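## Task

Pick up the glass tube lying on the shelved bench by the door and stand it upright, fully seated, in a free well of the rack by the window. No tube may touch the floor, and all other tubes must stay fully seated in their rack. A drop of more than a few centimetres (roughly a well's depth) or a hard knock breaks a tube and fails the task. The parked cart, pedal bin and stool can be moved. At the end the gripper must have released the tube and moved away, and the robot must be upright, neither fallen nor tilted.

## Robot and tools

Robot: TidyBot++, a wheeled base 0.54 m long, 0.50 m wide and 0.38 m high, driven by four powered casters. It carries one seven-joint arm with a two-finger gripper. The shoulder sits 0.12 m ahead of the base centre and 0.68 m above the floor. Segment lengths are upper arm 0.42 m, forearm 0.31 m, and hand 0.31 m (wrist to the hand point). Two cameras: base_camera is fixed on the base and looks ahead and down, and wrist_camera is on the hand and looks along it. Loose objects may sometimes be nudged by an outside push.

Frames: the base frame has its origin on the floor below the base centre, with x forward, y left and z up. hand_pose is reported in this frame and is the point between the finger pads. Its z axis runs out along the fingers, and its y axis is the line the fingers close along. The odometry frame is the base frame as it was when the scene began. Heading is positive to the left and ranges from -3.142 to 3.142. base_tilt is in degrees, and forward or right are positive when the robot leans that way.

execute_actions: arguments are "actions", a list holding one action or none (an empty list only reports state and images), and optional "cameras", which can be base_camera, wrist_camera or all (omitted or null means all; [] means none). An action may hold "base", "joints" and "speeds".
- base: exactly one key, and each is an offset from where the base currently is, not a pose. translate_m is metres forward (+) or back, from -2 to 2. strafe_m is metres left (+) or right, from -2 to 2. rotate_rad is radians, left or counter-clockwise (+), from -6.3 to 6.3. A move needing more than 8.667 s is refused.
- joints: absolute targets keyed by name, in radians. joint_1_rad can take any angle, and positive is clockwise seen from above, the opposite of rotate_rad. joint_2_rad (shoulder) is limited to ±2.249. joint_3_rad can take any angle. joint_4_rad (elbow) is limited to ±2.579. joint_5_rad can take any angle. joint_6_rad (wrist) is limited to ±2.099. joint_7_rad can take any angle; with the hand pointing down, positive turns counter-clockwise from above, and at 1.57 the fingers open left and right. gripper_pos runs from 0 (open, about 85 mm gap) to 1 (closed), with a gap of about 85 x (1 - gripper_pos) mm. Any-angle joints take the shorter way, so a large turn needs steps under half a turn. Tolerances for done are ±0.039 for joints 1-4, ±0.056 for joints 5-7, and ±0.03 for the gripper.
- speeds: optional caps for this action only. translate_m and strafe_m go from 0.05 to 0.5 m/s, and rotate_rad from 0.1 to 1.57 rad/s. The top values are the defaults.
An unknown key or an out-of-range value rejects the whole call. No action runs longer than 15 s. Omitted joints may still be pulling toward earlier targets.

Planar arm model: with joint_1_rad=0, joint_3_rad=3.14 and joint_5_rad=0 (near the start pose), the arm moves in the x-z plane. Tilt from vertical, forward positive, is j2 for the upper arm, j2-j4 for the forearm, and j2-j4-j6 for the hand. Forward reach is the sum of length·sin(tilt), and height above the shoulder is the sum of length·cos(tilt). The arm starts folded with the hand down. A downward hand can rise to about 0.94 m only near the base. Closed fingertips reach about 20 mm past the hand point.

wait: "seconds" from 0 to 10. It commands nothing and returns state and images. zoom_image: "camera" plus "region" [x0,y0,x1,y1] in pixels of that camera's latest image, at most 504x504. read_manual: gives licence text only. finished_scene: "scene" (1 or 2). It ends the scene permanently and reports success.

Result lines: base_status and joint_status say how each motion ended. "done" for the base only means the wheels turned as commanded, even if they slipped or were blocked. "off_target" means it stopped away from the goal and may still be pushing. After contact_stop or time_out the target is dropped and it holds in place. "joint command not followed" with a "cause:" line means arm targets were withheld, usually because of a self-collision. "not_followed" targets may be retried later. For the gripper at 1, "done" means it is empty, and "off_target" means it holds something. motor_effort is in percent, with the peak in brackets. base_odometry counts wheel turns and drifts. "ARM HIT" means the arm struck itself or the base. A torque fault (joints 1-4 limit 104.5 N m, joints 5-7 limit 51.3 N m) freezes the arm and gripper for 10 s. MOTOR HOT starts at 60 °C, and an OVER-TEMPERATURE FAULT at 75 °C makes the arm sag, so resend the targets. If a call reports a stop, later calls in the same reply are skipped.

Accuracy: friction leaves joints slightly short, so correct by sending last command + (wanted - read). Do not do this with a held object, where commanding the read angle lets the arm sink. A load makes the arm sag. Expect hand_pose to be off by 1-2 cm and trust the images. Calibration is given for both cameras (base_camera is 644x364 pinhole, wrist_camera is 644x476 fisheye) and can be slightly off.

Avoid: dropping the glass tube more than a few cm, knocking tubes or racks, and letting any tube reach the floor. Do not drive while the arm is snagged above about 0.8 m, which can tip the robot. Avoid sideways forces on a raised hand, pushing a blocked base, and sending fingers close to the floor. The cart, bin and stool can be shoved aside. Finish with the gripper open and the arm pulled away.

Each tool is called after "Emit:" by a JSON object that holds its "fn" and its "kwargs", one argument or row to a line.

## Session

Emit:
{"fn": "execute_actions", "kwargs": {
  "actions": [
    {"joints":{"joint_1_rad":0,"joint_2_rad":-0.5,"joint_3_rad":3.14,"joint_4_rad":-1.6,"joint_5_rad":0,"joint_6_rad":-0.8,"joint_7_rad":1.57}}
  ],
  "cameras": ["wrist_camera"]
}}

Emit:
{"fn": "execute_actions", "kwargs": {
  "actions": [
    {"base":{"rotate_rad":2.1}}
  ],
  "cameras": ["wrist_camera"]
}}

Emit:
{"fn": "execute_actions", "kwargs": {
  "actions": [
    {"base":{"rotate_rad":2.1}}
  ],
  "cameras": ["wrist_camera"]
}}

Scene clock: 2.23 s.
base_odometry: x=+0.000 y=+0.000 heading=+0.000 (m, m, rad; odometry frame)
base_tilt: forward=-0.2 right=+0.1 (deg)
base_status: not commanded
joint_positions: joint_1_rad=-0.015 joint_2_rad=-0.492 joint_3_rad=+3.135 joint_4_rad=-1.611 joint_5_rad=+0.029 joint_6_rad=-0.839 joint_7_rad=+1.577 gripper_pos=+0.000
joint_status: all done
motor_effort: joint_1_rad=+0(1) joint_2_rad=-3(6) joint_3_rad=+1(1) joint_4_rad=+22(22) joint_5_rad=+0(0) joint_6_rad=+7(8) joint_7_rad=+0(1) (%)
hand_pose: x=+0.4912 y=+0.0035 z=+1.0724 quat_wxyz=(+0.011, +0.830, +0.014, +0.558) (m; base frame)
pictures: wrist_camera
camera_calibration (this result's frames):
wrist_camera: T_world_to_cam=[[-0.00586683, -0.999204, 0.0394578, -0.0347647], [-0.352256, -0.0348642, -0.935254, 1.2379], [0.935885, -0.0193862, -0.351771, 0.0490047], [0, 0, 0, 1]] pos_world=[0.389992, 0.0093715, 1.17636]
Images, in order (width x height): wrist_camera 644x476.

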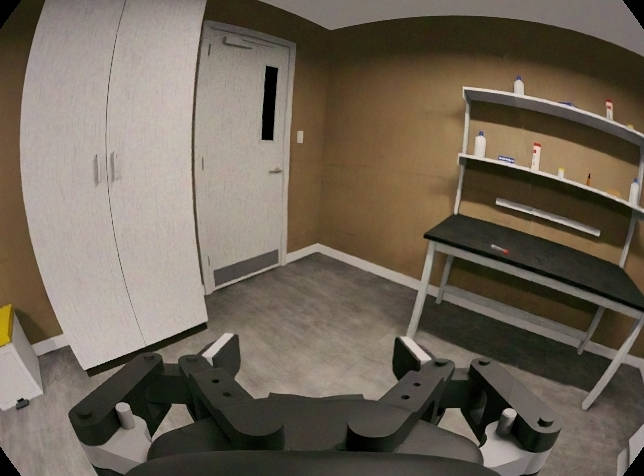

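Scene clock: 4.87 s.
base_odometry: x=+0.000 y=+0.000 heading=+2.100 (m, m, rad; odometry frame)
base_tilt: forward=-0.2 right=+0.0 (deg)
base_status: done
joint_positions: joint_1_rad=-0.011 joint_2_rad=-0.492 joint_3_rad=+3.135 joint_4_rad=-1.611 joint_5_rad=+0.025 joint_6_rad=-0.839 joint_7_rad=+1.577 gripper_pos=+0.000
joint_status: not commanded
motor_effort: joint_1_rad=-1(1) joint_2_rad=-3(5) joint_3_rad=+1(2) joint_4_rad=+22(23) joint_5_rad=+0(1) joint_6_rad=+7(8) joint_7_rad=+0(0) (%)
hand_pose: x=+0.4912 y=+0.0028 z=+1.0724 quat_wxyz=(+0.011, +0.830, +0.012, +0.558) (m; base frame)
pictures: wrist_camera
camera_calibration (this result's frames):
wrist_camera: T_world_to_cam=[[-0.00853941, -0.9993, 0.0364139, -0.0309481], [-0.352161, -0.0310769, -0.935423, 1.23806], [0.935901, -0.0208115, -0.351649, 0.0488391], [0, 0, 0, 1]] pos_world=[0.390025, 0.00856517, 1.17642]
Images, in order (width x height): wrist_camera 644x476.

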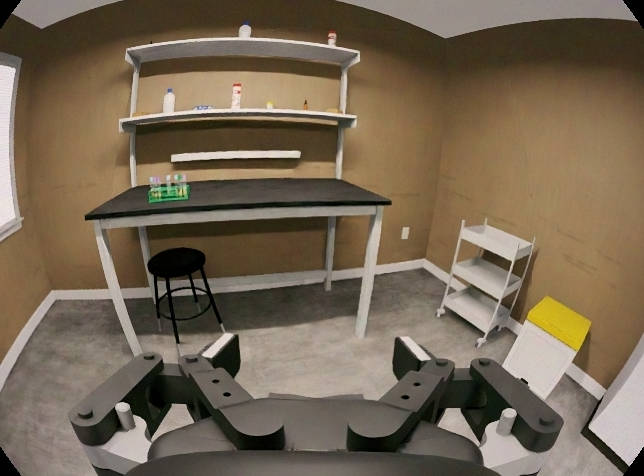

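Scene clock: 7.50 s.
base_odometry: x=+0.000 y=+0.000 heading=-2.084 (m, m, rad; odometry frame)
base_tilt: forward=-0.3 right=+0.1 (deg)
base_status: done
joint_positions: joint_1_rad=-0.009 joint_2_rad=-0.492 joint_3_rad=+3.135 joint_4_rad=-1.611 joint_5_rad=+0.025 joint_6_rad=-0.839 joint_7_rad=+1.577 gripper_pos=+0.000
joint_status: not commanded
motor_effort: joint_1_rad=+0(2) joint_2_rad=-3(4) joint_3_rad=+1(2) joint_4_rad=+22(22) joint_5_rad=+0(1) joint_6_rad=+8(7) joint_7_rad=+0(0) (%)
hand_pose: x=+0.4912 y=+0.0022 z=+1.0724 quat_wxyz=(+0.011, +0.830, +0.011, +0.558) (m; base frame)
pictures: wrist_camera
camera_calibration (this result's frames):
wrist_camera: T_world_to_cam=[[-0.0100633, -0.999297, 0.0361218, -0.0304417], [-0.352212, -0.0302663, -0.935431, 1.23808], [0.935866, -0.022136, -0.351659, 0.0488542], [0, 0, 0, 1]] pos_world=[0.390038, 0.00813326, 1.17642]
Images, in order (width x height): wrist_camera 644x476.

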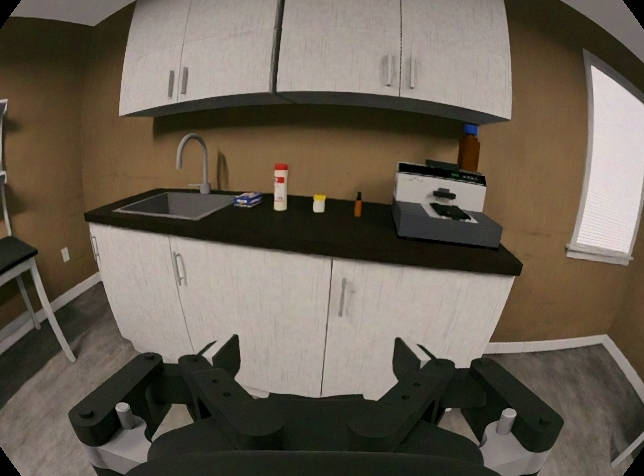

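Emit:
{"fn": "execute_actions", "kwargs": {
  "actions": [
    {"base":{"rotate_rad":1.4}}
  ],
  "cameras": ["wrist_camera"]
}}

Scene clock: 14.57 s.
base_odometry: x=+0.000 y=+0.000 heading=-0.685 (m, m, rad; odometry frame)
base_tilt: forward=-0.2 right=+0.1 (deg)
base_status: done
joint_positions: joint_1_rad=-0.008 joint_2_rad=-0.492 joint_3_rad=+3.135 joint_4_rad=-1.611 joint_5_rad=+0.025 joint_6_rad=-0.839 joint_7_rad=+1.577 gripper_pos=+0.000
joint_status: not commanded
motor_effort: joint_1_rad=+0(1) joint_2_rad=-3(4) joint_3_rad=+1(3) joint_4_rad=+22(22) joint_5_rad=+0(1) joint_6_rad=+7(8) joint_7_rad=+0(1) (%)
hand_pose: x=+0.4912 y=+0.0019 z=+1.0724 quat_wxyz=(+0.011, +0.830, +0.011, +0.558) (m; base frame)
pictures: wrist_camera
camera_calibration (this result's frames):
wrist_camera: T_world_to_cam=[[-0.0107971, -0.999297, 0.0359078, -0.0301196], [-0.352237, -0.0298073, -0.935436, 1.23809], [0.935849, -0.022748, -0.351667, 0.048864], [0, 0, 0, 1]] pos_world=[0.390045, 0.00791715, 1.17642]
Images, in order (width x height): wrist_camera 644x476.

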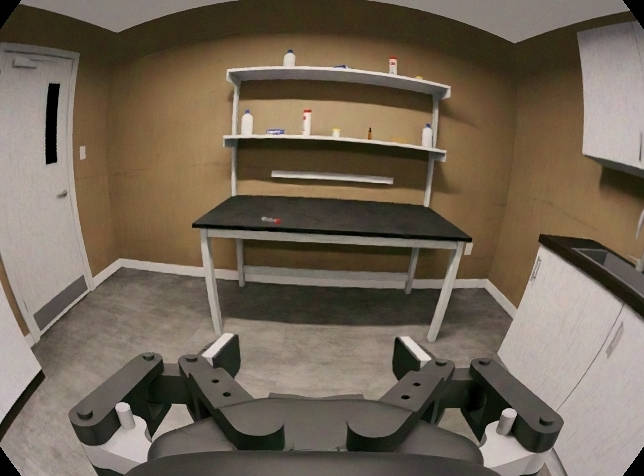

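Emit:
{"fn": "execute_actions", "kwargs": {
  "actions": [
    {"base":{"strafe_m":0.27},"joints":{"joint_2_rad":0.325,"joint_4_rad":-0.945,"joint_6_rad":-1.87}}
  ],
  "cameras": []
}}

Emit:
{"fn": "execute_actions", "kwargs": {
  "actions": [
    {"base":{"translate_m":1.15}}
  ]
}}

Scene clock: 22.73 s.
base_odometry: x=+0.171 y=+0.209 heading=-0.684 (m, m, rad; odometry frame)
base_tilt: forward=-0.2 right=+0.1 (deg)
base_status: done
joint_positions: joint_1_rad=-0.008 joint_2_rad=+0.323 joint_3_rad=+3.135 joint_4_rad=-0.963 joint_5_rad=+0.023 joint_6_rad=-1.830 joint_7_rad=+1.577 gripper_pos=+0.000
joint_status: all done
motor_effort: joint_1_rad=+0(1) joint_2_rad=-28(29) joint_3_rad=+1(2) joint_4_rad=+19(23) joint_5_rad=+0(1) joint_6_rad=+0(8) joint_7_rad=+0(1) (%)
hand_pose: x=+0.5621 y=+0.0002 z=+0.8581 quat_wxyz=(+0.010, +1.000, +0.007, +0.013) (m; base frame)
pictures: none
No camera images: the call's "cameras" was empty. Leave "cameras" out to get every camera's image.

Scene clock: 26.40 s.
base_odometry: x=+1.063 y=-0.517 heading=-0.684 (m, m, rad; odometry frame)
base_tilt: forward=-0.3 right=+0.1 (deg)
base_status: done
joint_positions: joint_1_rad=-0.008 joint_2_rad=+0.327 joint_3_rad=+3.135 joint_4_rad=-0.960 joint_5_rad=+0.023 joint_6_rad=-1.832 joint_7_rad=+1.577 gripper_pos=+0.000
joint_status: not commanded
motor_effort: joint_1_rad=-1(1) joint_2_rad=-28(31) joint_3_rad=+0(0) joint_4_rad=+18(19) joint_5_rad=+0(0) joint_6_rad=+0(1) joint_7_rad=+1(0) (%)
hand_pose: x=+0.5629 y=+0.0001 z=+0.8572 quat_wxyz=(+0.010, +1.000, +0.007, +0.011) (m; base frame)
pictures: base_camera, wrist_camera
camera_calibration (this result's frames):
wrist_camera: T_world_to_cam=[[0.011378, -0.999259, 0.0367781, -0.036636], [-0.998707, -0.0131789, -0.0490996, 0.666049], [0.0495479, -0.0361719, -0.998117, 0.959084], [0, 0, 0, 1]] pos_world=[0.618084, 0.00686079, 0.991328]
Images, in order (width x height): base_camera 644x364, wrist_camera 644x476.

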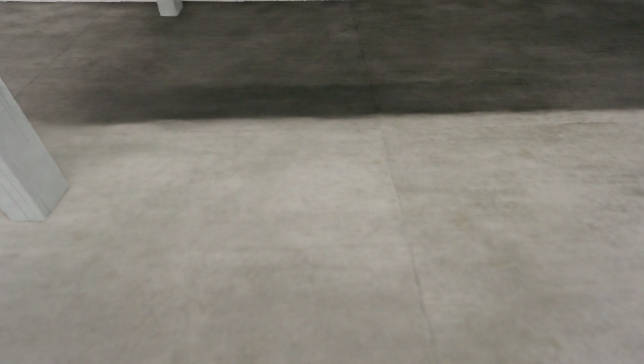

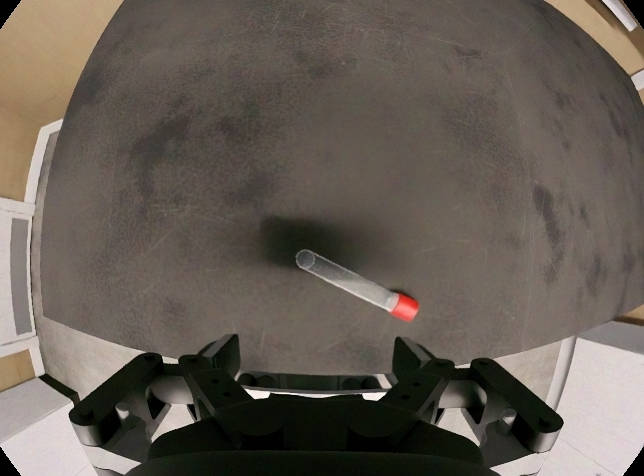

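Emit:
{"fn": "execute_actions", "kwargs": {
  "actions": [
    {"base":{"strafe_m":-0.05},"joints":{"joint_2_rad":0.365,"joint_4_rad":-1.125,"joint_6_rad":-1.63,"joint_7_rad":-0.48}}
  ],
  "cameras": ["wrist_camera"]
}}

Scene clock: 32.90 s.
base_odometry: x=+1.031 y=-0.556 heading=-0.683 (m, m, rad; odometry frame)
base_tilt: forward=-0.1 right=+0.1 (deg)
base_status: done
joint_positions: joint_1_rad=+0.002 joint_2_rad=+0.355 joint_3_rad=+3.136 joint_4_rad=-1.110 joint_5_rad=+0.022 joint_6_rad=-1.670 joint_7_rad=-0.462 gripper_pos=+0.000
joint_status: all done
motor_effort: joint_1_rad=+0(3) joint_2_rad=-30(29) joint_3_rad=+1(2) joint_4_rad=+18(19) joint_5_rad=+1(1) joint_6_rad=+0(1) joint_7_rad=+0(1) (%)
hand_pose: x=+0.5799 y=-0.0042 z=+0.7986 quat_wxyz=(+0.002, +0.527, -0.850, +0.010) (m; base frame)
pictures: wrist_camera
camera_calibration (this result's frames):
wrist_camera: T_world_to_cam=[[-0.894871, 0.446323, 0.00135349, 0.520932], [0.445892, 0.894132, -0.0413407, -0.15995], [-0.0196615, -0.0363911, -0.999144, 0.940592], [0, 0, 0, 1]] pos_world=[0.55598, -0.0552588, 0.932469]
Images, in order (width x height): wrist_camera 644x476.

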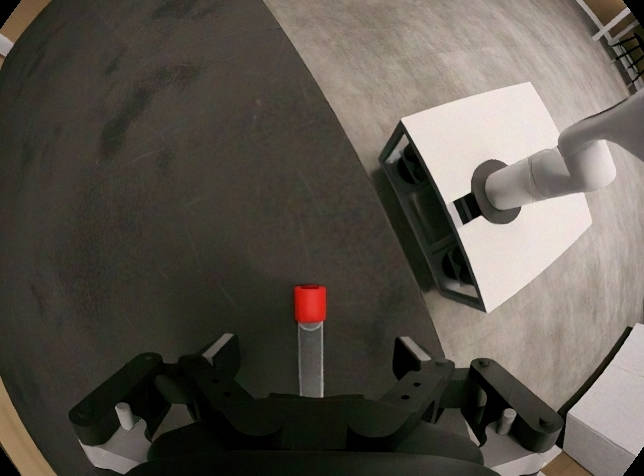

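Emit:
{"fn": "execute_actions", "kwargs": {
  "actions": [
    {"joints":{"joint_2_rad":0.36,"joint_4_rad":-1.24,"joint_6_rad":-1.53}}
  ],
  "cameras": ["wrist_camera"]
}}

Emit:
{"fn": "execute_actions", "kwargs": {
  "actions": [
    {"joints":{"gripper_pos":1}}
  ],
  "cameras": ["wrist_camera"]
}}

Scene clock: 37.20 s.
base_odometry: x=+1.031 y=-0.556 heading=-0.683 (m, m, rad; odometry frame)
base_tilt: forward=-0.2 right=+0.0 (deg)
base_status: not commanded
joint_positions: joint_1_rad=+0.002 joint_2_rad=+0.349 joint_3_rad=+3.136 joint_4_rad=-1.215 joint_5_rad=+0.022 joint_6_rad=-1.570 joint_7_rad=-0.462 gripper_pos=+0.000
joint_status: all done
motor_effort: joint_1_rad=+0(1) joint_2_rad=-26(31) joint_3_rad=+1(0) joint_4_rad=+16(19) joint_5_rad=+1(1) joint_6_rad=+0(2) joint_7_rad=+0(0) (%)
hand_pose: x=+0.5794 y=-0.0042 z=+0.7680 quat_wxyz=(+0.002, +0.528, -0.849, +0.010) (m; base frame)
pictures: wrist_camera
camera_calibration (this result's frames):
wrist_camera: T_world_to_cam=[[-0.895857, 0.444338, 0.00189939, 0.520606], [0.443881, 0.895115, -0.0417083, -0.159576], [-0.0202327, -0.0365216, -0.999128, 0.910284], [0, 0, 0, 1]] pos_world=[0.555639, -0.0552414, 0.901845]
Images, in order (width x height): wrist_camera 644x476.

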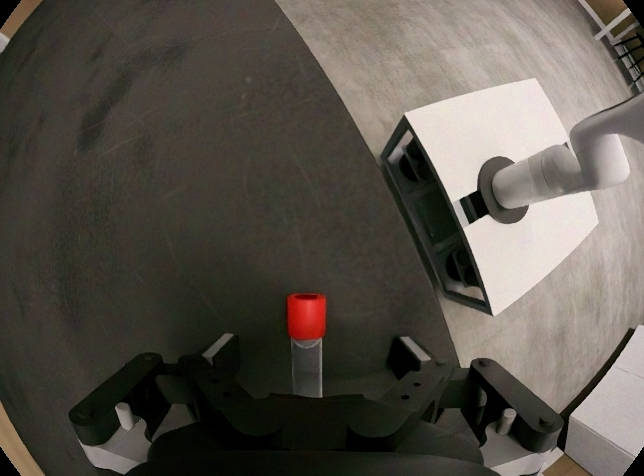

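Scene clock: 38.30 s.
base_odometry: x=+1.031 y=-0.556 heading=-0.683 (m, m, rad; odometry frame)
base_tilt: forward=-0.2 right=+0.1 (deg)
base_status: not commanded
joint_positions: joint_1_rad=+0.002 joint_2_rad=+0.321 joint_3_rad=+3.136 joint_4_rad=-1.215 joint_5_rad=+0.020 joint_6_rad=-1.570 joint_7_rad=-0.462 gripper_pos=+0.870
joint_status: gripper_pos off_target (ended at +0.870, target +1.000)
motor_effort: joint_1_rad=+1(1) joint_2_rad=-21(26) joint_3_rad=+1(1) joint_4_rad=+14(17) joint_5_rad=+1(1) joint_6_rad=+0(3) joint_7_rad=+0(0) (%)
hand_pose: x=+0.5768 y=-0.0036 z=+0.7809 quat_wxyz=(-0.010, +0.528, -0.849, +0.017) (m; base frame)
pictures: wrist_camera
camera_calibration (this result's frames):
wrist_camera: T_world_to_cam=[[-0.895585, 0.44432, -0.022515, 0.536892], [0.44482, 0.895198, -0.0274937, -0.170076], [0.00793937, -0.034638, -0.999368, 0.907101], [0, 0, 0, 1]] pos_world=[0.549284, -0.0548802, 0.91394]
Images, in order (width x height): wrist_camera 644x476.

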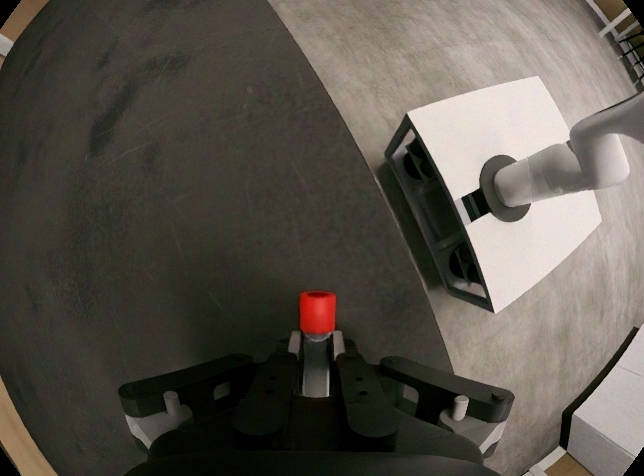

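Emit:
{"fn": "execute_actions", "kwargs": {
  "actions": [
    {"joints":{"joint_2_rad":0.1}}
  ],
  "cameras": []
}}

Emit:
{"fn": "execute_actions", "kwargs": {
  "actions": [
    {"base":{"translate_m":-0.9},"joints":{"joint_2_rad":-0.2,"joint_4_rad":-1.6,"joint_6_rad":-0.17,"joint_7_rad":1.53}}
  ],
  "cameras": []
}}

Emit:
{"fn": "execute_actions", "kwargs": {
  "actions": [
    {"base":{"rotate_rad":3.04},"joints":{"joint_6_rad":-0.6},"speeds":{"rotate_rad":0.9}}
  ],
  "cameras": ["wrist_camera"]
}}

Scene clock: 45.27 s.
base_odometry: x=+1.031 y=-0.556 heading=-0.683 (m, m, rad; odometry frame)
base_tilt: forward=-0.2 right=+0.1 (deg)
base_status: not commanded
joint_positions: joint_1_rad=+0.002 joint_2_rad=+0.096 joint_3_rad=+3.136 joint_4_rad=-1.235 joint_5_rad=+0.020 joint_6_rad=-1.568 joint_7_rad=-0.462 gripper_pos=+0.870
joint_status: all done
motor_effort: joint_1_rad=+0(1) joint_2_rad=-21(32) joint_3_rad=+0(1) joint_4_rad=+19(21) joint_5_rad=+0(1) joint_6_rad=+2(2) joint_7_rad=+0(0) (%)
hand_pose: x=+0.5393 y=-0.0035 z=+0.8733 quat_wxyz=(-0.098, +0.523, -0.844, +0.072) (m; base frame)
pictures: none
No camera images: the call's "cameras" was empty. Leave "cameras" out to get every camera's image.

Scene clock: 48.43 s.
base_odometry: x=+0.333 y=+0.013 heading=-0.683 (m, m, rad; odometry frame)
base_tilt: forward=-0.2 right=+0.1 (deg)
base_status: done
joint_positions: joint_1_rad=+0.002 joint_2_rad=-0.203 joint_3_rad=+3.136 joint_4_rad=-1.585 joint_5_rad=+0.020 joint_6_rad=-0.203 joint_7_rad=+1.509 gripper_pos=+0.870
joint_status: all done
motor_effort: joint_1_rad=+0(1) joint_2_rad=-15(25) joint_3_rad=+1(0) joint_4_rad=+25(25) joint_5_rad=+0(0) joint_6_rad=+8(9) joint_7_rad=-1(0) (%)
hand_pose: x=+0.6540 y=+0.0026 z=+1.1484 quat_wxyz=(-0.014, +0.712, -0.015, +0.702) (m; base frame)
pictures: none
No camera images: the call's "cameras" was empty. Leave "cameras" out to get every camera's image.

Scene clock: 52.67 s.
base_odometry: x=+0.333 y=+0.012 heading=+2.356 (m, m, rad; odometry frame)
base_tilt: forward=-0.2 right=+0.1 (deg)
base_status: done
joint_positions: joint_1_rad=+0.001 joint_2_rad=-0.199 joint_3_rad=+3.137 joint_4_rad=-1.598 joint_5_rad=+0.020 joint_6_rad=-0.579 joint_7_rad=+1.509 gripper_pos=+0.870
joint_status: all done
motor_effort: joint_1_rad=-1(3) joint_2_rad=-15(16) joint_3_rad=+1(2) joint_4_rad=+23(27) joint_5_rad=+0(1) joint_6_rad=+8(10) joint_7_rad=+0(0) (%)
hand_pose: x=+0.6315 y=-0.0001 z=+1.0242 quat_wxyz=(-0.008, +0.835, -0.020, +0.549) (m; base frame)
pictures: wrist_camera
camera_calibration (this result's frames):
wrist_camera: T_world_to_cam=[[-0.0408321, -0.9987, -0.0305075, 0.0580602], [-0.371327, 0.0435138, -0.927482, 1.24628], [0.927604, -0.0265427, -0.372621, -0.0726983], [0, 0, 0, 1]] pos_world=[0.532583, 0.00182479, 1.13058]
Images, in order (width x height): wrist_camera 644x476.

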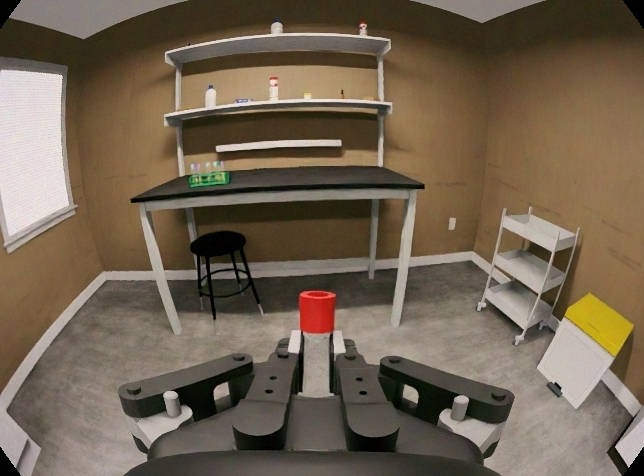

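Emit:
{"fn": "execute_actions", "kwargs": {
  "actions": [
    {"base":{"strafe_m":0.5},"joints":{"joint_7_rad":1.61,"joint_2_rad":-0.45,"joint_4_rad":-1.6,"joint_6_rad":-0.95}}
  ],
  "cameras": []
}}

Emit:
{"fn": "execute_actions", "kwargs": {
  "actions": [
    {"base":{"translate_m":1.05},"speeds":{"translate_m":0.4}}
  ]
}}

Scene clock: 62.30 s.
base_odometry: x=-0.020 y=-0.342 heading=+2.357 (m, m, rad; odometry frame)
base_tilt: forward=-0.2 right=+0.1 (deg)
base_status: done
joint_positions: joint_1_rad=+0.001 joint_2_rad=-0.454 joint_3_rad=+3.137 joint_4_rad=-1.598 joint_5_rad=+0.020 joint_6_rad=-0.912 joint_7_rad=+1.568 gripper_pos=+0.870
joint_status: all done
motor_effort: joint_1_rad=+0(2) joint_2_rad=-4(16) joint_3_rad=+1(4) joint_4_rad=+22(25) joint_5_rad=+0(1) joint_6_rad=+8(8) joint_7_rad=+0(0) (%)
hand_pose: x=+0.4958 y=-0.0017 z=+1.0446 quat_wxyz=(+0.010, +0.856, +0.002, +0.516) (m; base frame)
pictures: none
No camera images: the call's "cameras" was empty. Leave "cameras" out to get every camera's image.

Scene clock: 66.10 s.
base_odometry: x=-0.764 y=+0.400 heading=+2.357 (m, m, rad; odometry frame)
base_tilt: forward=-0.2 right=+0.1 (deg)
base_status: done
joint_positions: joint_1_rad=+0.001 joint_2_rad=-0.447 joint_3_rad=+3.137 joint_4_rad=-1.598 joint_5_rad=+0.020 joint_6_rad=-0.914 joint_7_rad=+1.568 gripper_pos=+0.870
joint_status: not commanded
motor_effort: joint_1_rad=+0(1) joint_2_rad=-4(7) joint_3_rad=+1(2) joint_4_rad=+23(23) joint_5_rad=+0(0) joint_6_rad=+7(8) joint_7_rad=-1(0) (%)
hand_pose: x=+0.4980 y=-0.0017 z=+1.0415 quat_wxyz=(+0.010, +0.859, +0.002, +0.513) (m; base frame)
pictures: base_camera, wrist_camera
camera_calibration (this result's frames):
wrist_camera: T_world_to_cam=[[-0.0219771, -0.999447, 0.0249653, -0.0155871], [-0.450854, -0.0123803, -0.892512, 1.21592], [0.892327, -0.0308705, -0.450333, 0.156029], [0, 0, 0, 1]] pos_world=[0.40863, 0.0042916, 1.15587]
Images, in order (width x height): base_camera 644x364, wrist_camera 644x476.

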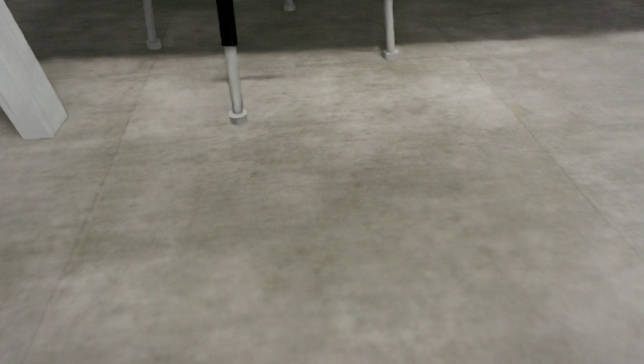

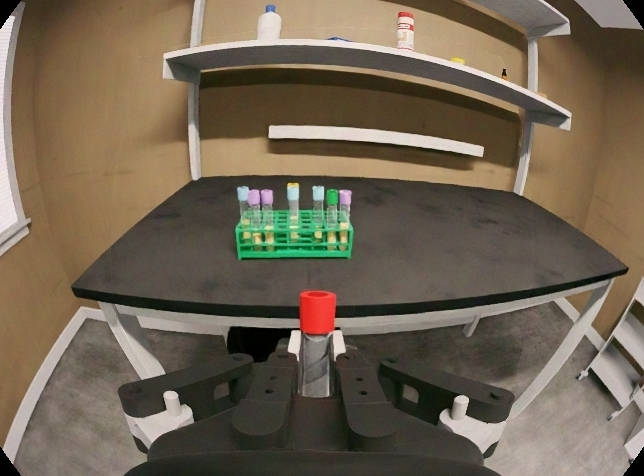

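Emit:
{"fn": "execute_actions", "kwargs": {
  "actions": [
    {"base":{"translate_m":0.15},"joints":{"joint_1_rad":0.25},"speeds":{"translate_m":0.2}}
  ],
  "cameras": ["wrist_camera"]
}}

Emit:
{"fn": "zoom_image", "kwargs": {
  "camera": "wrist_camera",
  "region": [120, 150, 360, 320]
}}

Scene clock: 72.67 s.
base_odometry: x=-0.870 y=+0.506 heading=+2.358 (m, m, rad; odometry frame)
base_tilt: forward=-0.2 right=+0.0 (deg)
base_status: done
joint_positions: joint_1_rad=+0.239 joint_2_rad=-0.447 joint_3_rad=+3.137 joint_4_rad=-1.598 joint_5_rad=+0.020 joint_6_rad=-0.915 joint_7_rad=+1.568 gripper_pos=+0.870
joint_status: all done
motor_effort: joint_1_rad=+0(1) joint_2_rad=-5(7) joint_3_rad=+1(2) joint_4_rad=+22(23) joint_5_rad=+0(1) joint_6_rad=+7(8) joint_7_rad=+0(0) (%)
hand_pose: x=+0.4870 y=-0.0908 z=+1.0413 quat_wxyz=(+0.070, +0.853, -0.100, +0.507) (m; base frame)
pictures: wrist_camera
camera_calibration (this result's frames):
wrist_camera: T_world_to_cam=[[-0.256439, -0.966237, 0.0249789, 0.0123018], [-0.44174, 0.0941731, -0.892187, 1.21457], [0.859712, -0.239826, -0.450975, 0.160507], [0, 0, 0, 1]] pos_world=[0.401687, -0.0639992, 1.1557]
Images, in order (width x height): wrist_camera 644x476.

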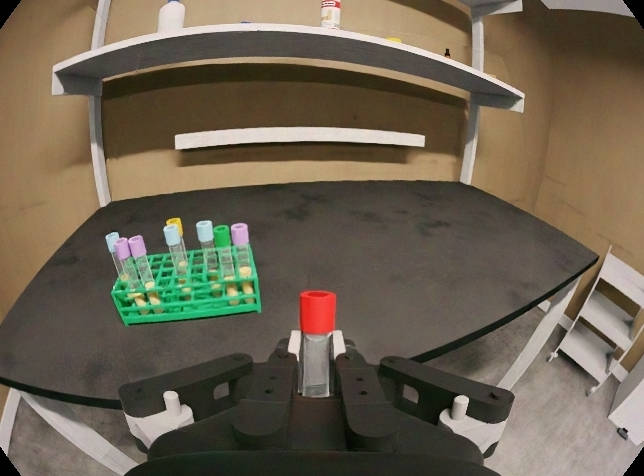

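Region (120, 150, 360, 320) of wrist_camera's 644x476 image, scaled by 2.100; it fills the top 357 rows of this view, and the rest is white.

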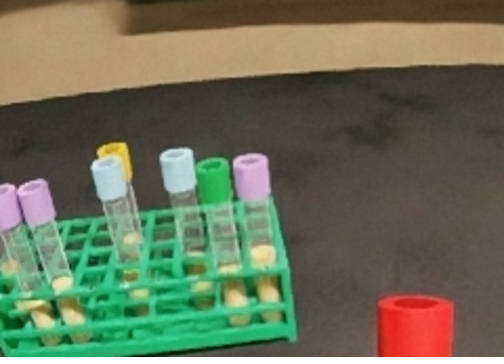

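Emit:
{"fn": "execute_actions", "kwargs": {
  "actions": [
    {"base":{"strafe_m":0.015},"joints":{"joint_1_rad":-0.01,"joint_2_rad":-0.3,"joint_4_rad":-1.92,"joint_6_rad":0.1}}
  ],
  "cameras": []
}}

Emit:
{"fn": "execute_actions", "kwargs": {
  "actions": [
    {"joints":{"joint_2_rad":-0.18,"joint_4_rad":-1.93,"joint_6_rad":0.21}}
  ],
  "cameras": ["wrist_camera"]
}}

Scene clock: 88.10 s.
base_odometry: x=-0.881 y=+0.495 heading=+2.357 (m, m, rad; odometry frame)
base_tilt: forward=-0.2 right=+0.0 (deg)
base_status: done
joint_positions: joint_1_rad=+0.000 joint_2_rad=-0.304 joint_3_rad=+3.137 joint_4_rad=-1.907 joint_5_rad=+0.020 joint_6_rad=+0.064 joint_7_rad=+1.568 gripper_pos=+0.870
joint_status: all done
motor_effort: joint_1_rad=-1(2) joint_2_rad=-11(12) joint_3_rad=+1(2) joint_4_rad=+24(25) joint_5_rad=+0(2) joint_6_rad=+9(8) joint_7_rad=-1(1) (%)
hand_pose: x=+0.6183 y=+0.0046 z=+1.0828 quat_wxyz=(+0.005, +0.696, +0.009, +0.718) (m; base frame)
pictures: none
No camera images: the call's "cameras" was empty. Leave "cameras" out to get every camera's image.

Scene clock: 89.17 s.
base_odometry: x=-0.881 y=+0.495 heading=+2.357 (m, m, rad; odometry frame)
base_tilt: forward=-0.2 right=+0.1 (deg)
base_status: not commanded
joint_positions: joint_1_rad=+0.000 joint_2_rad=-0.178 joint_3_rad=+3.137 joint_4_rad=-1.916 joint_5_rad=+0.020 joint_6_rad=+0.170 joint_7_rad=+1.569 gripper_pos=+0.870
joint_status: all done
motor_effort: joint_1_rad=-1(2) joint_2_rad=-16(18) joint_3_rad=+1(0) joint_4_rad=+24(25) joint_5_rad=+0(0) joint_6_rad=+8(8) joint_7_rad=+0(0) (%)
hand_pose: x=+0.6658 y=+0.0053 z=+1.0444 quat_wxyz=(+0.004, +0.706, +0.009, +0.708) (m; base frame)
pictures: wrist_camera
camera_calibration (this result's frames):
wrist_camera: T_world_to_cam=[[-0.00879909, -0.999821, 0.0167321, -0.005146], [0.0297499, -0.0169871, -0.999413, 1.08591], [0.999519, -0.00829614, 0.0298941, -0.565233], [0, 0, 0, 1]] pos_world=[0.53261, 0.00861208, 1.10225]
Images, in order (width x height): wrist_camera 644x476.

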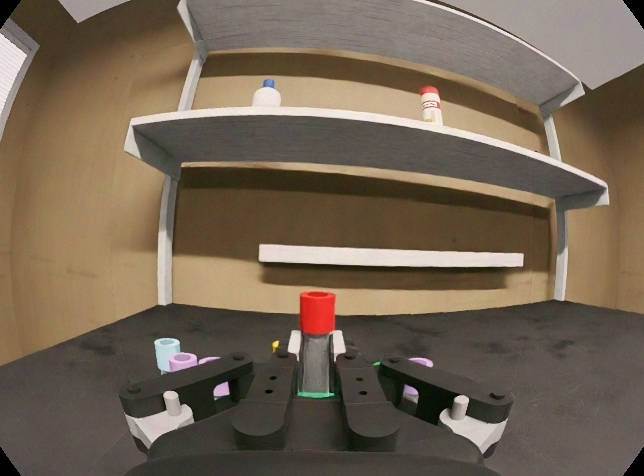

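Emit:
{"fn": "execute_actions", "kwargs": {
  "actions": [
    {"joints":{"joint_2_rad":-0.25,"joint_4_rad":-1.4,"joint_6_rad":-0.3}}
  ],
  "cameras": []
}}

Emit:
{"fn": "execute_actions", "kwargs": {
  "actions": [
    {"joints":{"joint_6_rad":-1.3}}
  ],
  "cameras": ["wrist_camera"]
}}

Emit:
{"fn": "zoom_image", "kwargs": {
  "camera": "wrist_camera",
  "region": [180, 100, 480, 320]
}}

Scene clock: 97.93 s.
base_odometry: x=-0.881 y=+0.495 heading=+2.357 (m, m, rad; odometry frame)
base_tilt: forward=-0.2 right=+0.0 (deg)
base_status: not commanded
joint_positions: joint_1_rad=+0.000 joint_2_rad=-0.246 joint_3_rad=+3.137 joint_4_rad=-1.411 joint_5_rad=+0.020 joint_6_rad=-0.259 joint_7_rad=+1.569 gripper_pos=+0.870
joint_status: all done
motor_effort: joint_1_rad=+0(0) joint_2_rad=-12(16) joint_3_rad=+1(1) joint_4_rad=+23(26) joint_5_rad=+0(0) joint_6_rad=+9(9) joint_7_rad=+1(0) (%)
hand_pose: x=+0.6135 y=+0.0027 z=+1.2591 quat_wxyz=(+0.007, +0.654, +0.006, +0.757) (m; base frame)
pictures: none
No camera images: the call's "cameras" was empty. Leave "cameras" out to get every camera's image.

Scene clock: 99.23 s.
base_odometry: x=-0.881 y=+0.495 heading=+2.357 (m, m, rad; odometry frame)
base_tilt: forward=-0.2 right=+0.0 (deg)
base_status: not commanded
joint_positions: joint_1_rad=+0.000 joint_2_rad=-0.247 joint_3_rad=+3.137 joint_4_rad=-1.406 joint_5_rad=+0.020 joint_6_rad=-1.280 joint_7_rad=+1.569 gripper_pos=+0.870
joint_status: all done
motor_effort: joint_1_rad=+0(0) joint_2_rad=-10(13) joint_3_rad=+1(1) joint_4_rad=+21(23) joint_5_rad=+0(0) joint_6_rad=+6(9) joint_7_rad=+0(0) (%)
hand_pose: x=+0.5054 y=-0.0025 z=+0.9781 quat_wxyz=(+0.009, +0.939, +0.001, +0.344) (m; base frame)
pictures: wrist_camera
camera_calibration (this result's frames):
wrist_camera: T_world_to_cam=[[-0.0173061, -0.9994, 0.030003, -0.0219509], [-0.74536, -0.00710572, -0.666624, 1.09049], [0.666438, -0.0338997, -0.74479, 0.522975], [0, 0, 0, 1]] pos_world=[0.463897, 0.00353968, 1.11711]
Images, in order (width x height): wrist_camera 644x476.

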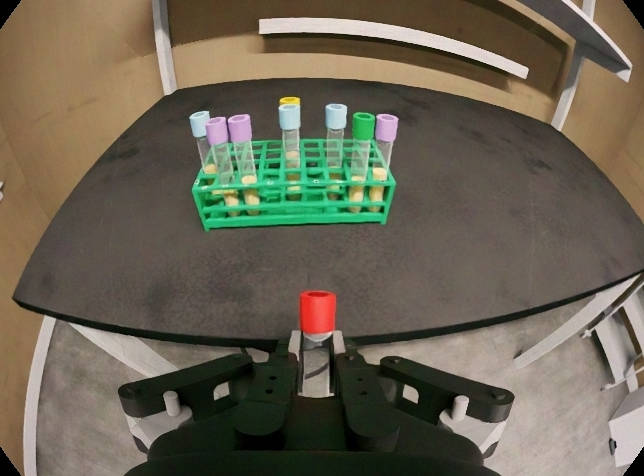

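Region (180, 100, 480, 320) of wrist_camera's 644x476 image, scaled by 1.680; it fills the top 370 rows of this view, and the rest is white.

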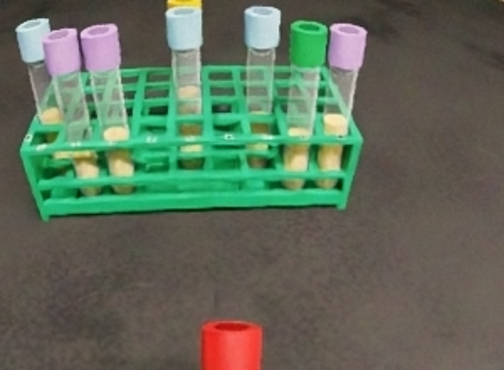

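Emit:
{"fn": "execute_actions", "kwargs": {
  "actions": [
    {"joints":{"joint_6_rad":-0.1}}
  ],
  "cameras": []
}}

Emit:
{"fn": "execute_actions", "kwargs": {
  "actions": [
    {"base":{"translate_m":0.02},"joints":{"joint_2_rad":-0.18,"joint_4_rad":-1.93,"joint_6_rad":0.21}}
  ],
  "cameras": []
}}

Emit:
{"fn": "execute_actions", "kwargs": {
  "actions": [
    {"joints":{"joint_2_rad":-0.165,"joint_4_rad":-2.02,"joint_6_rad":0.315}}
  ],
  "cameras": ["wrist_camera"]
}}

Scene clock: 110.20 s.
base_odometry: x=-0.881 y=+0.495 heading=+2.357 (m, m, rad; odometry frame)
base_tilt: forward=-0.2 right=+0.1 (deg)
base_status: not commanded
joint_positions: joint_1_rad=+0.000 joint_2_rad=-0.250 joint_3_rad=+3.137 joint_4_rad=-1.403 joint_5_rad=+0.020 joint_6_rad=-0.123 joint_7_rad=+1.569 gripper_pos=+0.870
joint_status: all done
motor_effort: joint_1_rad=+0(1) joint_2_rad=-11(12) joint_3_rad=+1(1) joint_4_rad=+22(23) joint_5_rad=+0(0) joint_6_rad=+8(8) joint_7_rad=-1(1) (%)
hand_pose: x=+0.6000 y=+0.0036 z=+1.3074 quat_wxyz=(+0.006, +0.596, +0.006, +0.803) (m; base frame)
pictures: none
No camera images: the call's "cameras" was empty. Leave "cameras" out to get every camera's image.

Scene clock: 111.93 s.
base_odometry: x=-0.895 y=+0.509 heading=+2.358 (m, m, rad; odometry frame)
base_tilt: forward=-0.2 right=+0.1 (deg)
base_status: done
joint_positions: joint_1_rad=+0.000 joint_2_rad=-0.184 joint_3_rad=+3.137 joint_4_rad=-1.918 joint_5_rad=+0.020 joint_6_rad=+0.169 joint_7_rad=+1.569 gripper_pos=+0.870
joint_status: all done
motor_effort: joint_1_rad=+0(1) joint_2_rad=-15(17) joint_3_rad=+0(2) joint_4_rad=+24(25) joint_5_rad=+0(0) joint_6_rad=+9(8) joint_7_rad=-1(0) (%)
hand_pose: x=+0.6634 y=+0.0054 z=+1.0464 quat_wxyz=(+0.004, +0.705, +0.009, +0.709) (m; base frame)
pictures: none
No camera images: the call's "cameras" was empty. Leave "cameras" out to get every camera's image.

Scene clock: 112.83 s.
base_odometry: x=-0.895 y=+0.509 heading=+2.358 (m, m, rad; odometry frame)
base_tilt: forward=-0.2 right=+0.0 (deg)
base_status: not commanded
joint_positions: joint_1_rad=+0.000 joint_2_rad=-0.184 joint_3_rad=+3.137 joint_4_rad=-1.984 joint_5_rad=+0.020 joint_6_rad=+0.293 joint_7_rad=+1.569 gripper_pos=+0.870
joint_status: all done
motor_effort: joint_1_rad=-1(1) joint_2_rad=-13(16) joint_3_rad=+0(1) joint_4_rad=+21(24) joint_5_rad=+0(0) joint_6_rad=+6(8) joint_7_rad=+1(0) (%)
hand_pose: x=+0.6587 y=+0.0061 z=+1.0440 quat_wxyz=(+0.003, +0.684, +0.010, +0.729) (m; base frame)
pictures: wrist_camera
camera_calibration (this result's frames):
wrist_camera: T_world_to_cam=[[-0.00729445, -0.999842, 0.0162028, -0.0048821], [0.0909684, -0.0167995, -0.995712, 1.04157], [0.995827, -0.00578923, 0.0910766, -0.619592], [0, 0, 0, 1]] pos_world=[0.522221, 0.00902951, 1.09361]
Images, in order (width x height): wrist_camera 644x476.

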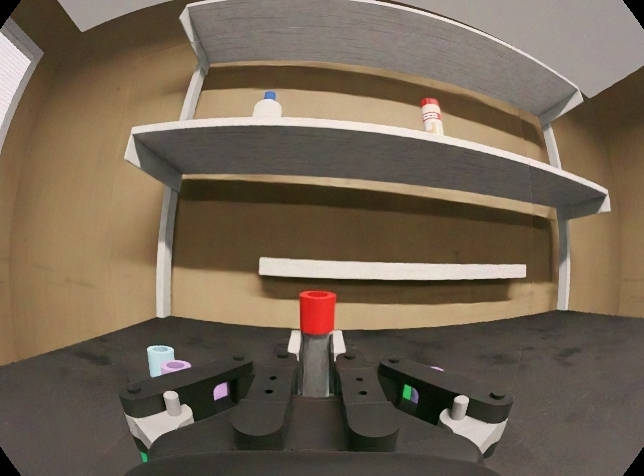

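Emit:
{"fn": "execute_actions", "kwargs": {
  "actions": [
    {"joints":{"joint_2_rad":-0.19,"joint_4_rad":-1.91,"joint_6_rad":0.20}}
  ],
  "cameras": []
}}

Emit:
{"fn": "execute_actions", "kwargs": {
  "actions": [
    {"base":{"translate_m":0.008},"speeds":{"translate_m":0.05}}
  ],
  "cameras": []
}}

Emit:
{"fn": "execute_actions", "kwargs": {
  "actions": [
    {"joints":{"joint_2_rad":-0.165,"joint_4_rad":-2.02,"joint_6_rad":0.315}}
  ],
  "cameras": ["wrist_camera"]
}}

Scene clock: 119.77 s.
base_odometry: x=-0.895 y=+0.509 heading=+2.358 (m, m, rad; odometry frame)
base_tilt: forward=-0.2 right=+0.0 (deg)
base_status: not commanded
joint_positions: joint_1_rad=+0.000 joint_2_rad=-0.184 joint_3_rad=+3.137 joint_4_rad=-1.922 joint_5_rad=+0.020 joint_6_rad=+0.241 joint_7_rad=+1.569 gripper_pos=+0.870
joint_status: all done
motor_effort: joint_1_rad=+0(1) joint_2_rad=-15(16) joint_3_rad=+1(0) joint_4_rad=+25(25) joint_5_rad=-1(0) joint_6_rad=+9(7) joint_7_rad=+0(0) (%)
hand_pose: x=+0.6622 y=+0.0060 z=+1.0663 quat_wxyz=(+0.003, +0.680, +0.010, +0.733) (m; base frame)
pictures: none
No camera images: the call's "cameras" was empty. Leave "cameras" out to get every camera's image.

Scene clock: 120.40 s.
base_odometry: x=-0.901 y=+0.515 heading=+2.358 (m, m, rad; odometry frame)
base_tilt: forward=-0.2 right=+0.0 (deg)
base_status: done
joint_positions: joint_1_rad=+0.000 joint_2_rad=-0.185 joint_3_rad=+3.137 joint_4_rad=-1.922 joint_5_rad=+0.020 joint_6_rad=+0.240 joint_7_rad=+1.569 gripper_pos=+0.870
joint_status: not commanded
motor_effort: joint_1_rad=+0(1) joint_2_rad=-15(19) joint_3_rad=+1(2) joint_4_rad=+24(25) joint_5_rad=+0(0) joint_6_rad=+9(8) joint_7_rad=+0(0) (%)
hand_pose: x=+0.6621 y=+0.0060 z=+1.0663 quat_wxyz=(+0.003, +0.681, +0.010, +0.733) (m; base frame)
pictures: none
No camera images: the call's "cameras" was empty. Leave "cameras" out to get every camera's image.

Scene clock: 121.37 s.
base_odometry: x=-0.901 y=+0.515 heading=+2.358 (m, m, rad; odometry frame)
base_tilt: forward=-0.3 right=+0.0 (deg)
base_status: not commanded
joint_positions: joint_1_rad=+0.000 joint_2_rad=-0.184 joint_3_rad=+3.137 joint_4_rad=-1.988 joint_5_rad=+0.020 joint_6_rad=+0.290 joint_7_rad=+1.570 gripper_pos=+0.870
joint_status: all done
motor_effort: joint_1_rad=+0(2) joint_2_rad=-13(15) joint_3_rad=+1(1) joint_4_rad=+21(24) joint_5_rad=+0(0) joint_6_rad=+6(8) joint_7_rad=-1(1) (%)
hand_pose: x=+0.6585 y=+0.0061 z=+1.0405 quat_wxyz=(+0.003, +0.687, +0.010, +0.727) (m; base frame)
pictures: wrist_camera
camera_calibration (this result's frames):
wrist_camera: T_world_to_cam=[[-0.00723266, -0.999837, 0.0165614, -0.00526276], [0.0836721, -0.0171089, -0.996346, 1.04355], [0.996467, -0.00582051, 0.0837822, -0.611953], [0, 0, 0, 1]] pos_world=[0.522436, 0.00903023, 1.0911]
Images, in order (width x height): wrist_camera 644x476.

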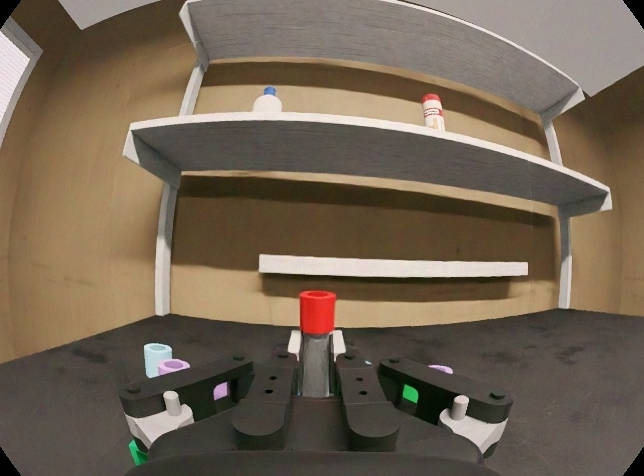

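Emit:
{"fn": "execute_actions", "kwargs": {
  "actions": [
    {"joints":{"joint_2_rad":-0.135,"joint_4_rad":-2.05,"joint_6_rad":0.32}}
  ],
  "cameras": ["wrist_camera"]
}}

Scene clock: 126.23 s.
base_odometry: x=-0.901 y=+0.515 heading=+2.358 (m, m, rad; odometry frame)
base_tilt: forward=-0.2 right=+0.1 (deg)
base_status: not commanded
joint_positions: joint_1_rad=+0.000 joint_2_rad=-0.180 joint_3_rad=+3.137 joint_4_rad=-1.996 joint_5_rad=+0.020 joint_6_rad=+0.312 joint_7_rad=+1.570 gripper_pos=+0.870
joint_status: joint_2_rad off_target (ended at -0.180, target -0.135); joint_4_rad off_target (ended at -1.996, target -2.050); the others done
motor_effort: joint_1_rad=-2(1) joint_2_rad=-9(12) joint_3_rad=-1(1) joint_4_rad=+17(22) joint_5_rad=+0(0) joint_6_rad=+4(5) joint_7_rad=+0(0) (%)
hand_pose: x=+0.6592 y=+0.0062 z=+1.0400 quat_wxyz=(+0.003, +0.683, +0.010, +0.730) (m; base frame)
pictures: wrist_camera
camera_calibration (this result's frames):
wrist_camera: T_world_to_cam=[[-0.00694038, -0.999843, 0.016315, -0.00505252], [0.0935567, -0.0168931, -0.995471, 1.0356], [0.99559, -0.00538256, 0.0936593, -0.622313], [0, 0, 0, 1]] pos_world=[0.522646, 0.00909301, 1.08927]
Images, in order (width x height): wrist_camera 644x476.

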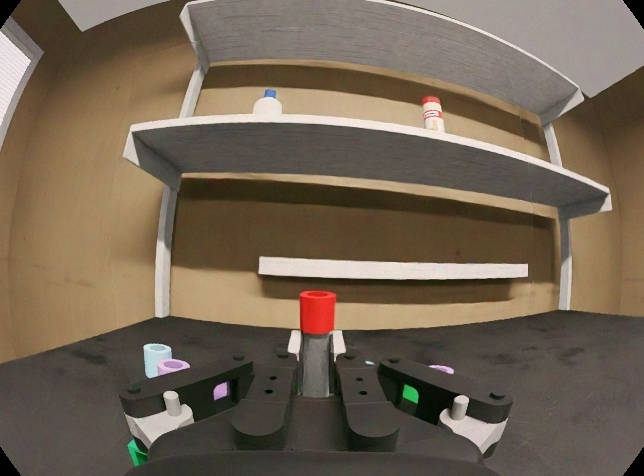

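Emit:
{"fn": "execute_actions", "kwargs": {
  "actions": [
    {"joints":{"joint_2_rad":-0.21,"joint_4_rad":-1.90,"joint_6_rad":0.15}}
  ],
  "cameras": []
}}

Emit:
{"fn": "execute_actions", "kwargs": {
  "actions": [
    {"base":{"translate_m":-0.07},"speeds":{"translate_m":0.08}}
  ],
  "cameras": ["wrist_camera"]
}}

Scene clock: 131.40 s.
base_odometry: x=-0.901 y=+0.515 heading=+2.358 (m, m, rad; odometry frame)
base_tilt: forward=-0.2 right=+0.1 (deg)
base_status: not commanded
joint_positions: joint_1_rad=-0.001 joint_2_rad=-0.200 joint_3_rad=+3.137 joint_4_rad=-1.915 joint_5_rad=+0.020 joint_6_rad=+0.190 joint_7_rad=+1.570 gripper_pos=+0.870
joint_status: all done
motor_effort: joint_1_rad=+0(1) joint_2_rad=-15(17) joint_3_rad=+1(1) joint_4_rad=+24(25) joint_5_rad=+0(0) joint_6_rad=+8(9) joint_7_rad=+0(0) (%)
hand_pose: x=+0.6575 y=+0.0056 z=+1.0633 quat_wxyz=(+0.004, +0.691, +0.010, +0.723) (m; base frame)
pictures: none
No camera images: the call's "cameras" was empty. Leave "cameras" out to get every camera's image.

Scene clock: 132.80 s.
base_odometry: x=-0.852 y=+0.465 heading=+2.358 (m, m, rad; odometry frame)
base_tilt: forward=-0.3 right=+0.1 (deg)
base_status: done
joint_positions: joint_1_rad=-0.001 joint_2_rad=-0.208 joint_3_rad=+3.137 joint_4_rad=-1.915 joint_5_rad=+0.020 joint_6_rad=+0.189 joint_7_rad=+1.570 gripper_pos=+0.870
joint_status: not commanded
motor_effort: joint_1_rad=+0(1) joint_2_rad=-15(18) joint_3_rad=+1(3) joint_4_rad=+24(25) joint_5_rad=+0(0) joint_6_rad=+8(9) joint_7_rad=+0(0) (%)
hand_pose: x=+0.6545 y=+0.0056 z=+1.0673 quat_wxyz=(+0.004, +0.688, +0.010, +0.726) (m; base frame)
pictures: wrist_camera
camera_calibration (this result's frames):
wrist_camera: T_world_to_cam=[[-0.00903417, -0.999813, 0.0170865, -0.00561805], [0.079826, -0.0177537, -0.996651, 1.0734], [0.996768, -0.00763996, 0.0799715, -0.606315], [0, 0, 0, 1]] pos_world=[0.518619, 0.00880762, 1.11839]
Images, in order (width x height): wrist_camera 644x476.

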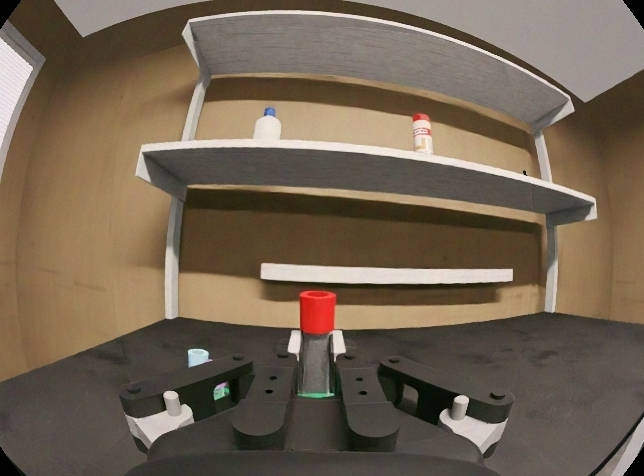

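Emit:
{"fn": "execute_actions", "kwargs": {
  "actions": [
    {"joints":{"joint_2_rad":-0.12,"joint_4_rad":-2.04,"joint_6_rad":0.37}}
  ],
  "cameras": ["wrist_camera"]
}}

Scene clock: 137.63 s.
base_odometry: x=-0.852 y=+0.465 heading=+2.358 (m, m, rad; odometry frame)
base_tilt: forward=-0.2 right=+0.1 (deg)
base_status: not commanded
joint_positions: joint_1_rad=-0.001 joint_2_rad=-0.119 joint_3_rad=+3.137 joint_4_rad=-2.033 joint_5_rad=+0.020 joint_6_rad=+0.330 joint_7_rad=+1.570 gripper_pos=+0.870
joint_status: all done
motor_effort: joint_1_rad=-1(1) joint_2_rad=-18(19) joint_3_rad=+1(1) joint_4_rad=+23(25) joint_5_rad=+0(0) joint_6_rad=+8(8) joint_7_rad=+0(0) (%)
hand_pose: x=+0.6762 y=+0.0064 z=+0.9895 quat_wxyz=(+0.002, +0.712, +0.011, +0.702) (m; base frame)
pictures: wrist_camera
camera_calibration (this result's frames):
wrist_camera: T_world_to_cam=[[-0.0051352, -0.999845, 0.0168252, -0.0056659], [0.0135492, -0.0168935, -0.999765, 1.04206], [0.999895, -0.00490603, 0.0136339, -0.558196], [0, 0, 0, 1]] pos_world=[0.543989, 0.00920042, 1.04952]
Images, in order (width x height): wrist_camera 644x476.

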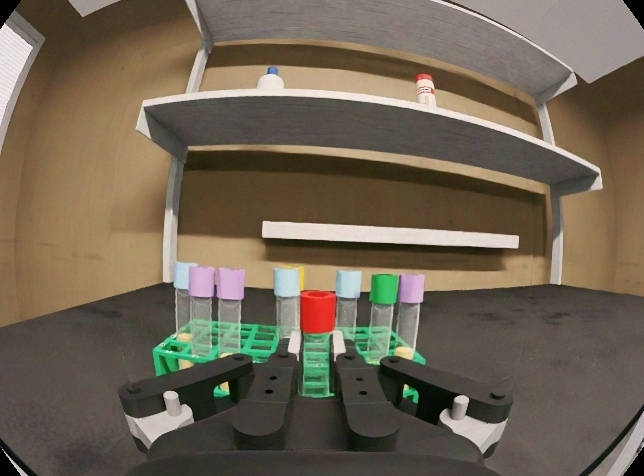

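Emit:
{"fn": "execute_actions", "kwargs": {
  "actions": [
    {"joints":{"joint_2_rad":-0.21,"joint_4_rad":-1.90,"joint_6_rad":0.14}}
  ],
  "cameras": []
}}

Emit:
{"fn": "execute_actions", "kwargs": {
  "actions": [
    {"base":{"translate_m":0.052},"speeds":{"translate_m":0.08}}
  ],
  "cameras": []
}}

Emit:
{"fn": "execute_actions", "kwargs": {
  "actions": [
    {"joints":{"joint_2_rad":-0.15,"joint_4_rad":-2.0,"joint_6_rad":0.31}}
  ],
  "cameras": ["wrist_camera"]
}}

Scene clock: 145.10 s.
base_odometry: x=-0.852 y=+0.465 heading=+2.358 (m, m, rad; odometry frame)
base_tilt: forward=-0.3 right=+0.1 (deg)
base_status: not commanded
joint_positions: joint_1_rad=-0.001 joint_2_rad=-0.210 joint_3_rad=+3.137 joint_4_rad=-1.908 joint_5_rad=+0.020 joint_6_rad=+0.181 joint_7_rad=+1.570 gripper_pos=+0.870
joint_status: all done
motor_effort: joint_1_rad=-1(0) joint_2_rad=-15(19) joint_3_rad=+1(1) joint_4_rad=+24(25) joint_5_rad=+0(0) joint_6_rad=+8(8) joint_7_rad=+0(1) (%)
hand_pose: x=+0.6537 y=+0.0055 z=+1.0703 quat_wxyz=(+0.004, +0.688, +0.010, +0.726) (m; base frame)
pictures: none
No camera images: the call's "cameras" was empty. Leave "cameras" out to get every camera's image.

Scene clock: 146.27 s.
base_odometry: x=-0.889 y=+0.502 heading=+2.358 (m, m, rad; odometry frame)
base_tilt: forward=-0.2 right=+0.0 (deg)
base_status: done
joint_positions: joint_1_rad=-0.001 joint_2_rad=-0.209 joint_3_rad=+3.137 joint_4_rad=-1.908 joint_5_rad=+0.020 joint_6_rad=+0.179 joint_7_rad=+1.570 gripper_pos=+0.870
joint_status: not commanded
motor_effort: joint_1_rad=+0(1) joint_2_rad=-15(16) joint_3_rad=+1(3) joint_4_rad=+24(25) joint_5_rad=+0(0) joint_6_rad=+8(9) joint_7_rad=+0(1) (%)
hand_pose: x=+0.6542 y=+0.0055 z=+1.0692 quat_wxyz=(+0.004, +0.689, +0.010, +0.725) (m; base frame)
pictures: none
No camera images: the call's "cameras" was empty. Leave "cameras" out to get every camera's image.

Scene clock: 147.27 s.
base_odometry: x=-0.889 y=+0.502 heading=+2.358 (m, m, rad; odometry frame)
base_tilt: forward=-0.2 right=+0.0 (deg)
base_status: not commanded
joint_positions: joint_1_rad=-0.001 joint_2_rad=-0.159 joint_3_rad=+3.137 joint_4_rad=-1.987 joint_5_rad=+0.020 joint_6_rad=+0.271 joint_7_rad=+1.570 gripper_pos=+0.870
joint_status: all done
motor_effort: joint_1_rad=+0(3) joint_2_rad=-16(17) joint_3_rad=+1(2) joint_4_rad=+24(26) joint_5_rad=+0(0) joint_6_rad=+9(9) joint_7_rad=+0(2) (%)
hand_pose: x=+0.6676 y=+0.0060 z=+1.0214 quat_wxyz=(+0.003, +0.702, +0.010, +0.712) (m; base frame)
pictures: wrist_camera
camera_calibration (this result's frames):
wrist_camera: T_world_to_cam=[[-0.00683415, -0.999827, 0.0173012, -0.00599093], [0.0406663, -0.0175652, -0.999018, 1.05523], [0.999149, -0.00612387, 0.0407793, -0.577271], [0, 0, 0, 1]] pos_world=[0.533827, 0.00901026, 1.07784]
Images, in order (width x height): wrist_camera 644x476.

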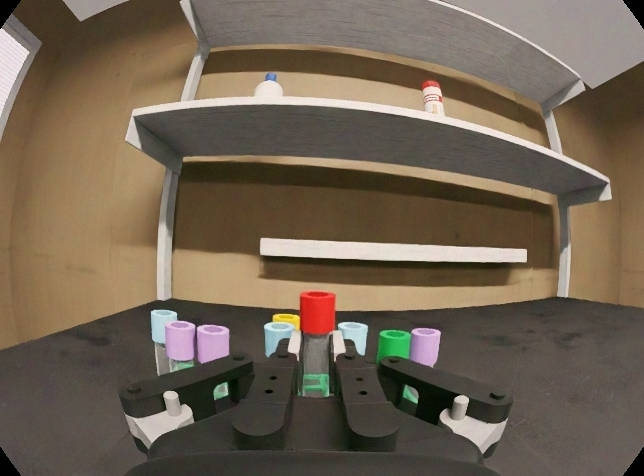

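Going in. Further down.

Emit:
{"fn": "execute_actions", "kwargs": {
  "actions": [
    {"joints":{"joint_2_rad":-0.13,"joint_4_rad":-2.045,"joint_6_rad":0.365}}
  ],
  "cameras": ["wrist_camera"]
}}

Scene clock: 149.47 s.
base_odometry: x=-0.889 y=+0.502 heading=+2.358 (m, m, rad; odometry frame)
base_tilt: forward=-0.2 right=+0.1 (deg)
base_status: not commanded
joint_positions: joint_1_rad=-0.001 joint_2_rad=-0.142 joint_3_rad=+3.137 joint_4_rad=-2.030 joint_5_rad=+0.020 joint_6_rad=+0.326 joint_7_rad=+1.570 gripper_pos=+0.870
joint_status: all done
motor_effort: joint_1_rad=+0(1) joint_2_rad=-16(17) joint_3_rad=+1(0) joint_4_rad=+24(25) joint_5_rad=+0(0) joint_6_rad=+9(9) joint_7_rad=+0(0) (%)
hand_pose: x=+0.6693 y=+0.0063 z=+1.0029 quat_wxyz=(+0.003, +0.704, +0.011, +0.710) (m; base frame)
pictures: wrist_camera
camera_calibration (this result's frames):
wrist_camera: T_world_to_cam=[[-0.00568022, -0.99984, 0.01697, -0.00579149], [0.0357806, -0.0171626, -0.999212, 1.04014], [0.999344, -0.00506854, 0.0358724, -0.573406], [0, 0, 0, 1]] pos_world=[0.53578, 0.0091546, 1.05999]
Images, in order (width x height): wrist_camera 644x476.

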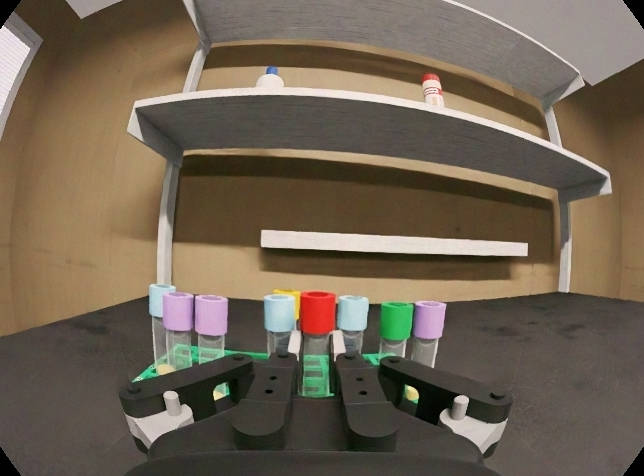

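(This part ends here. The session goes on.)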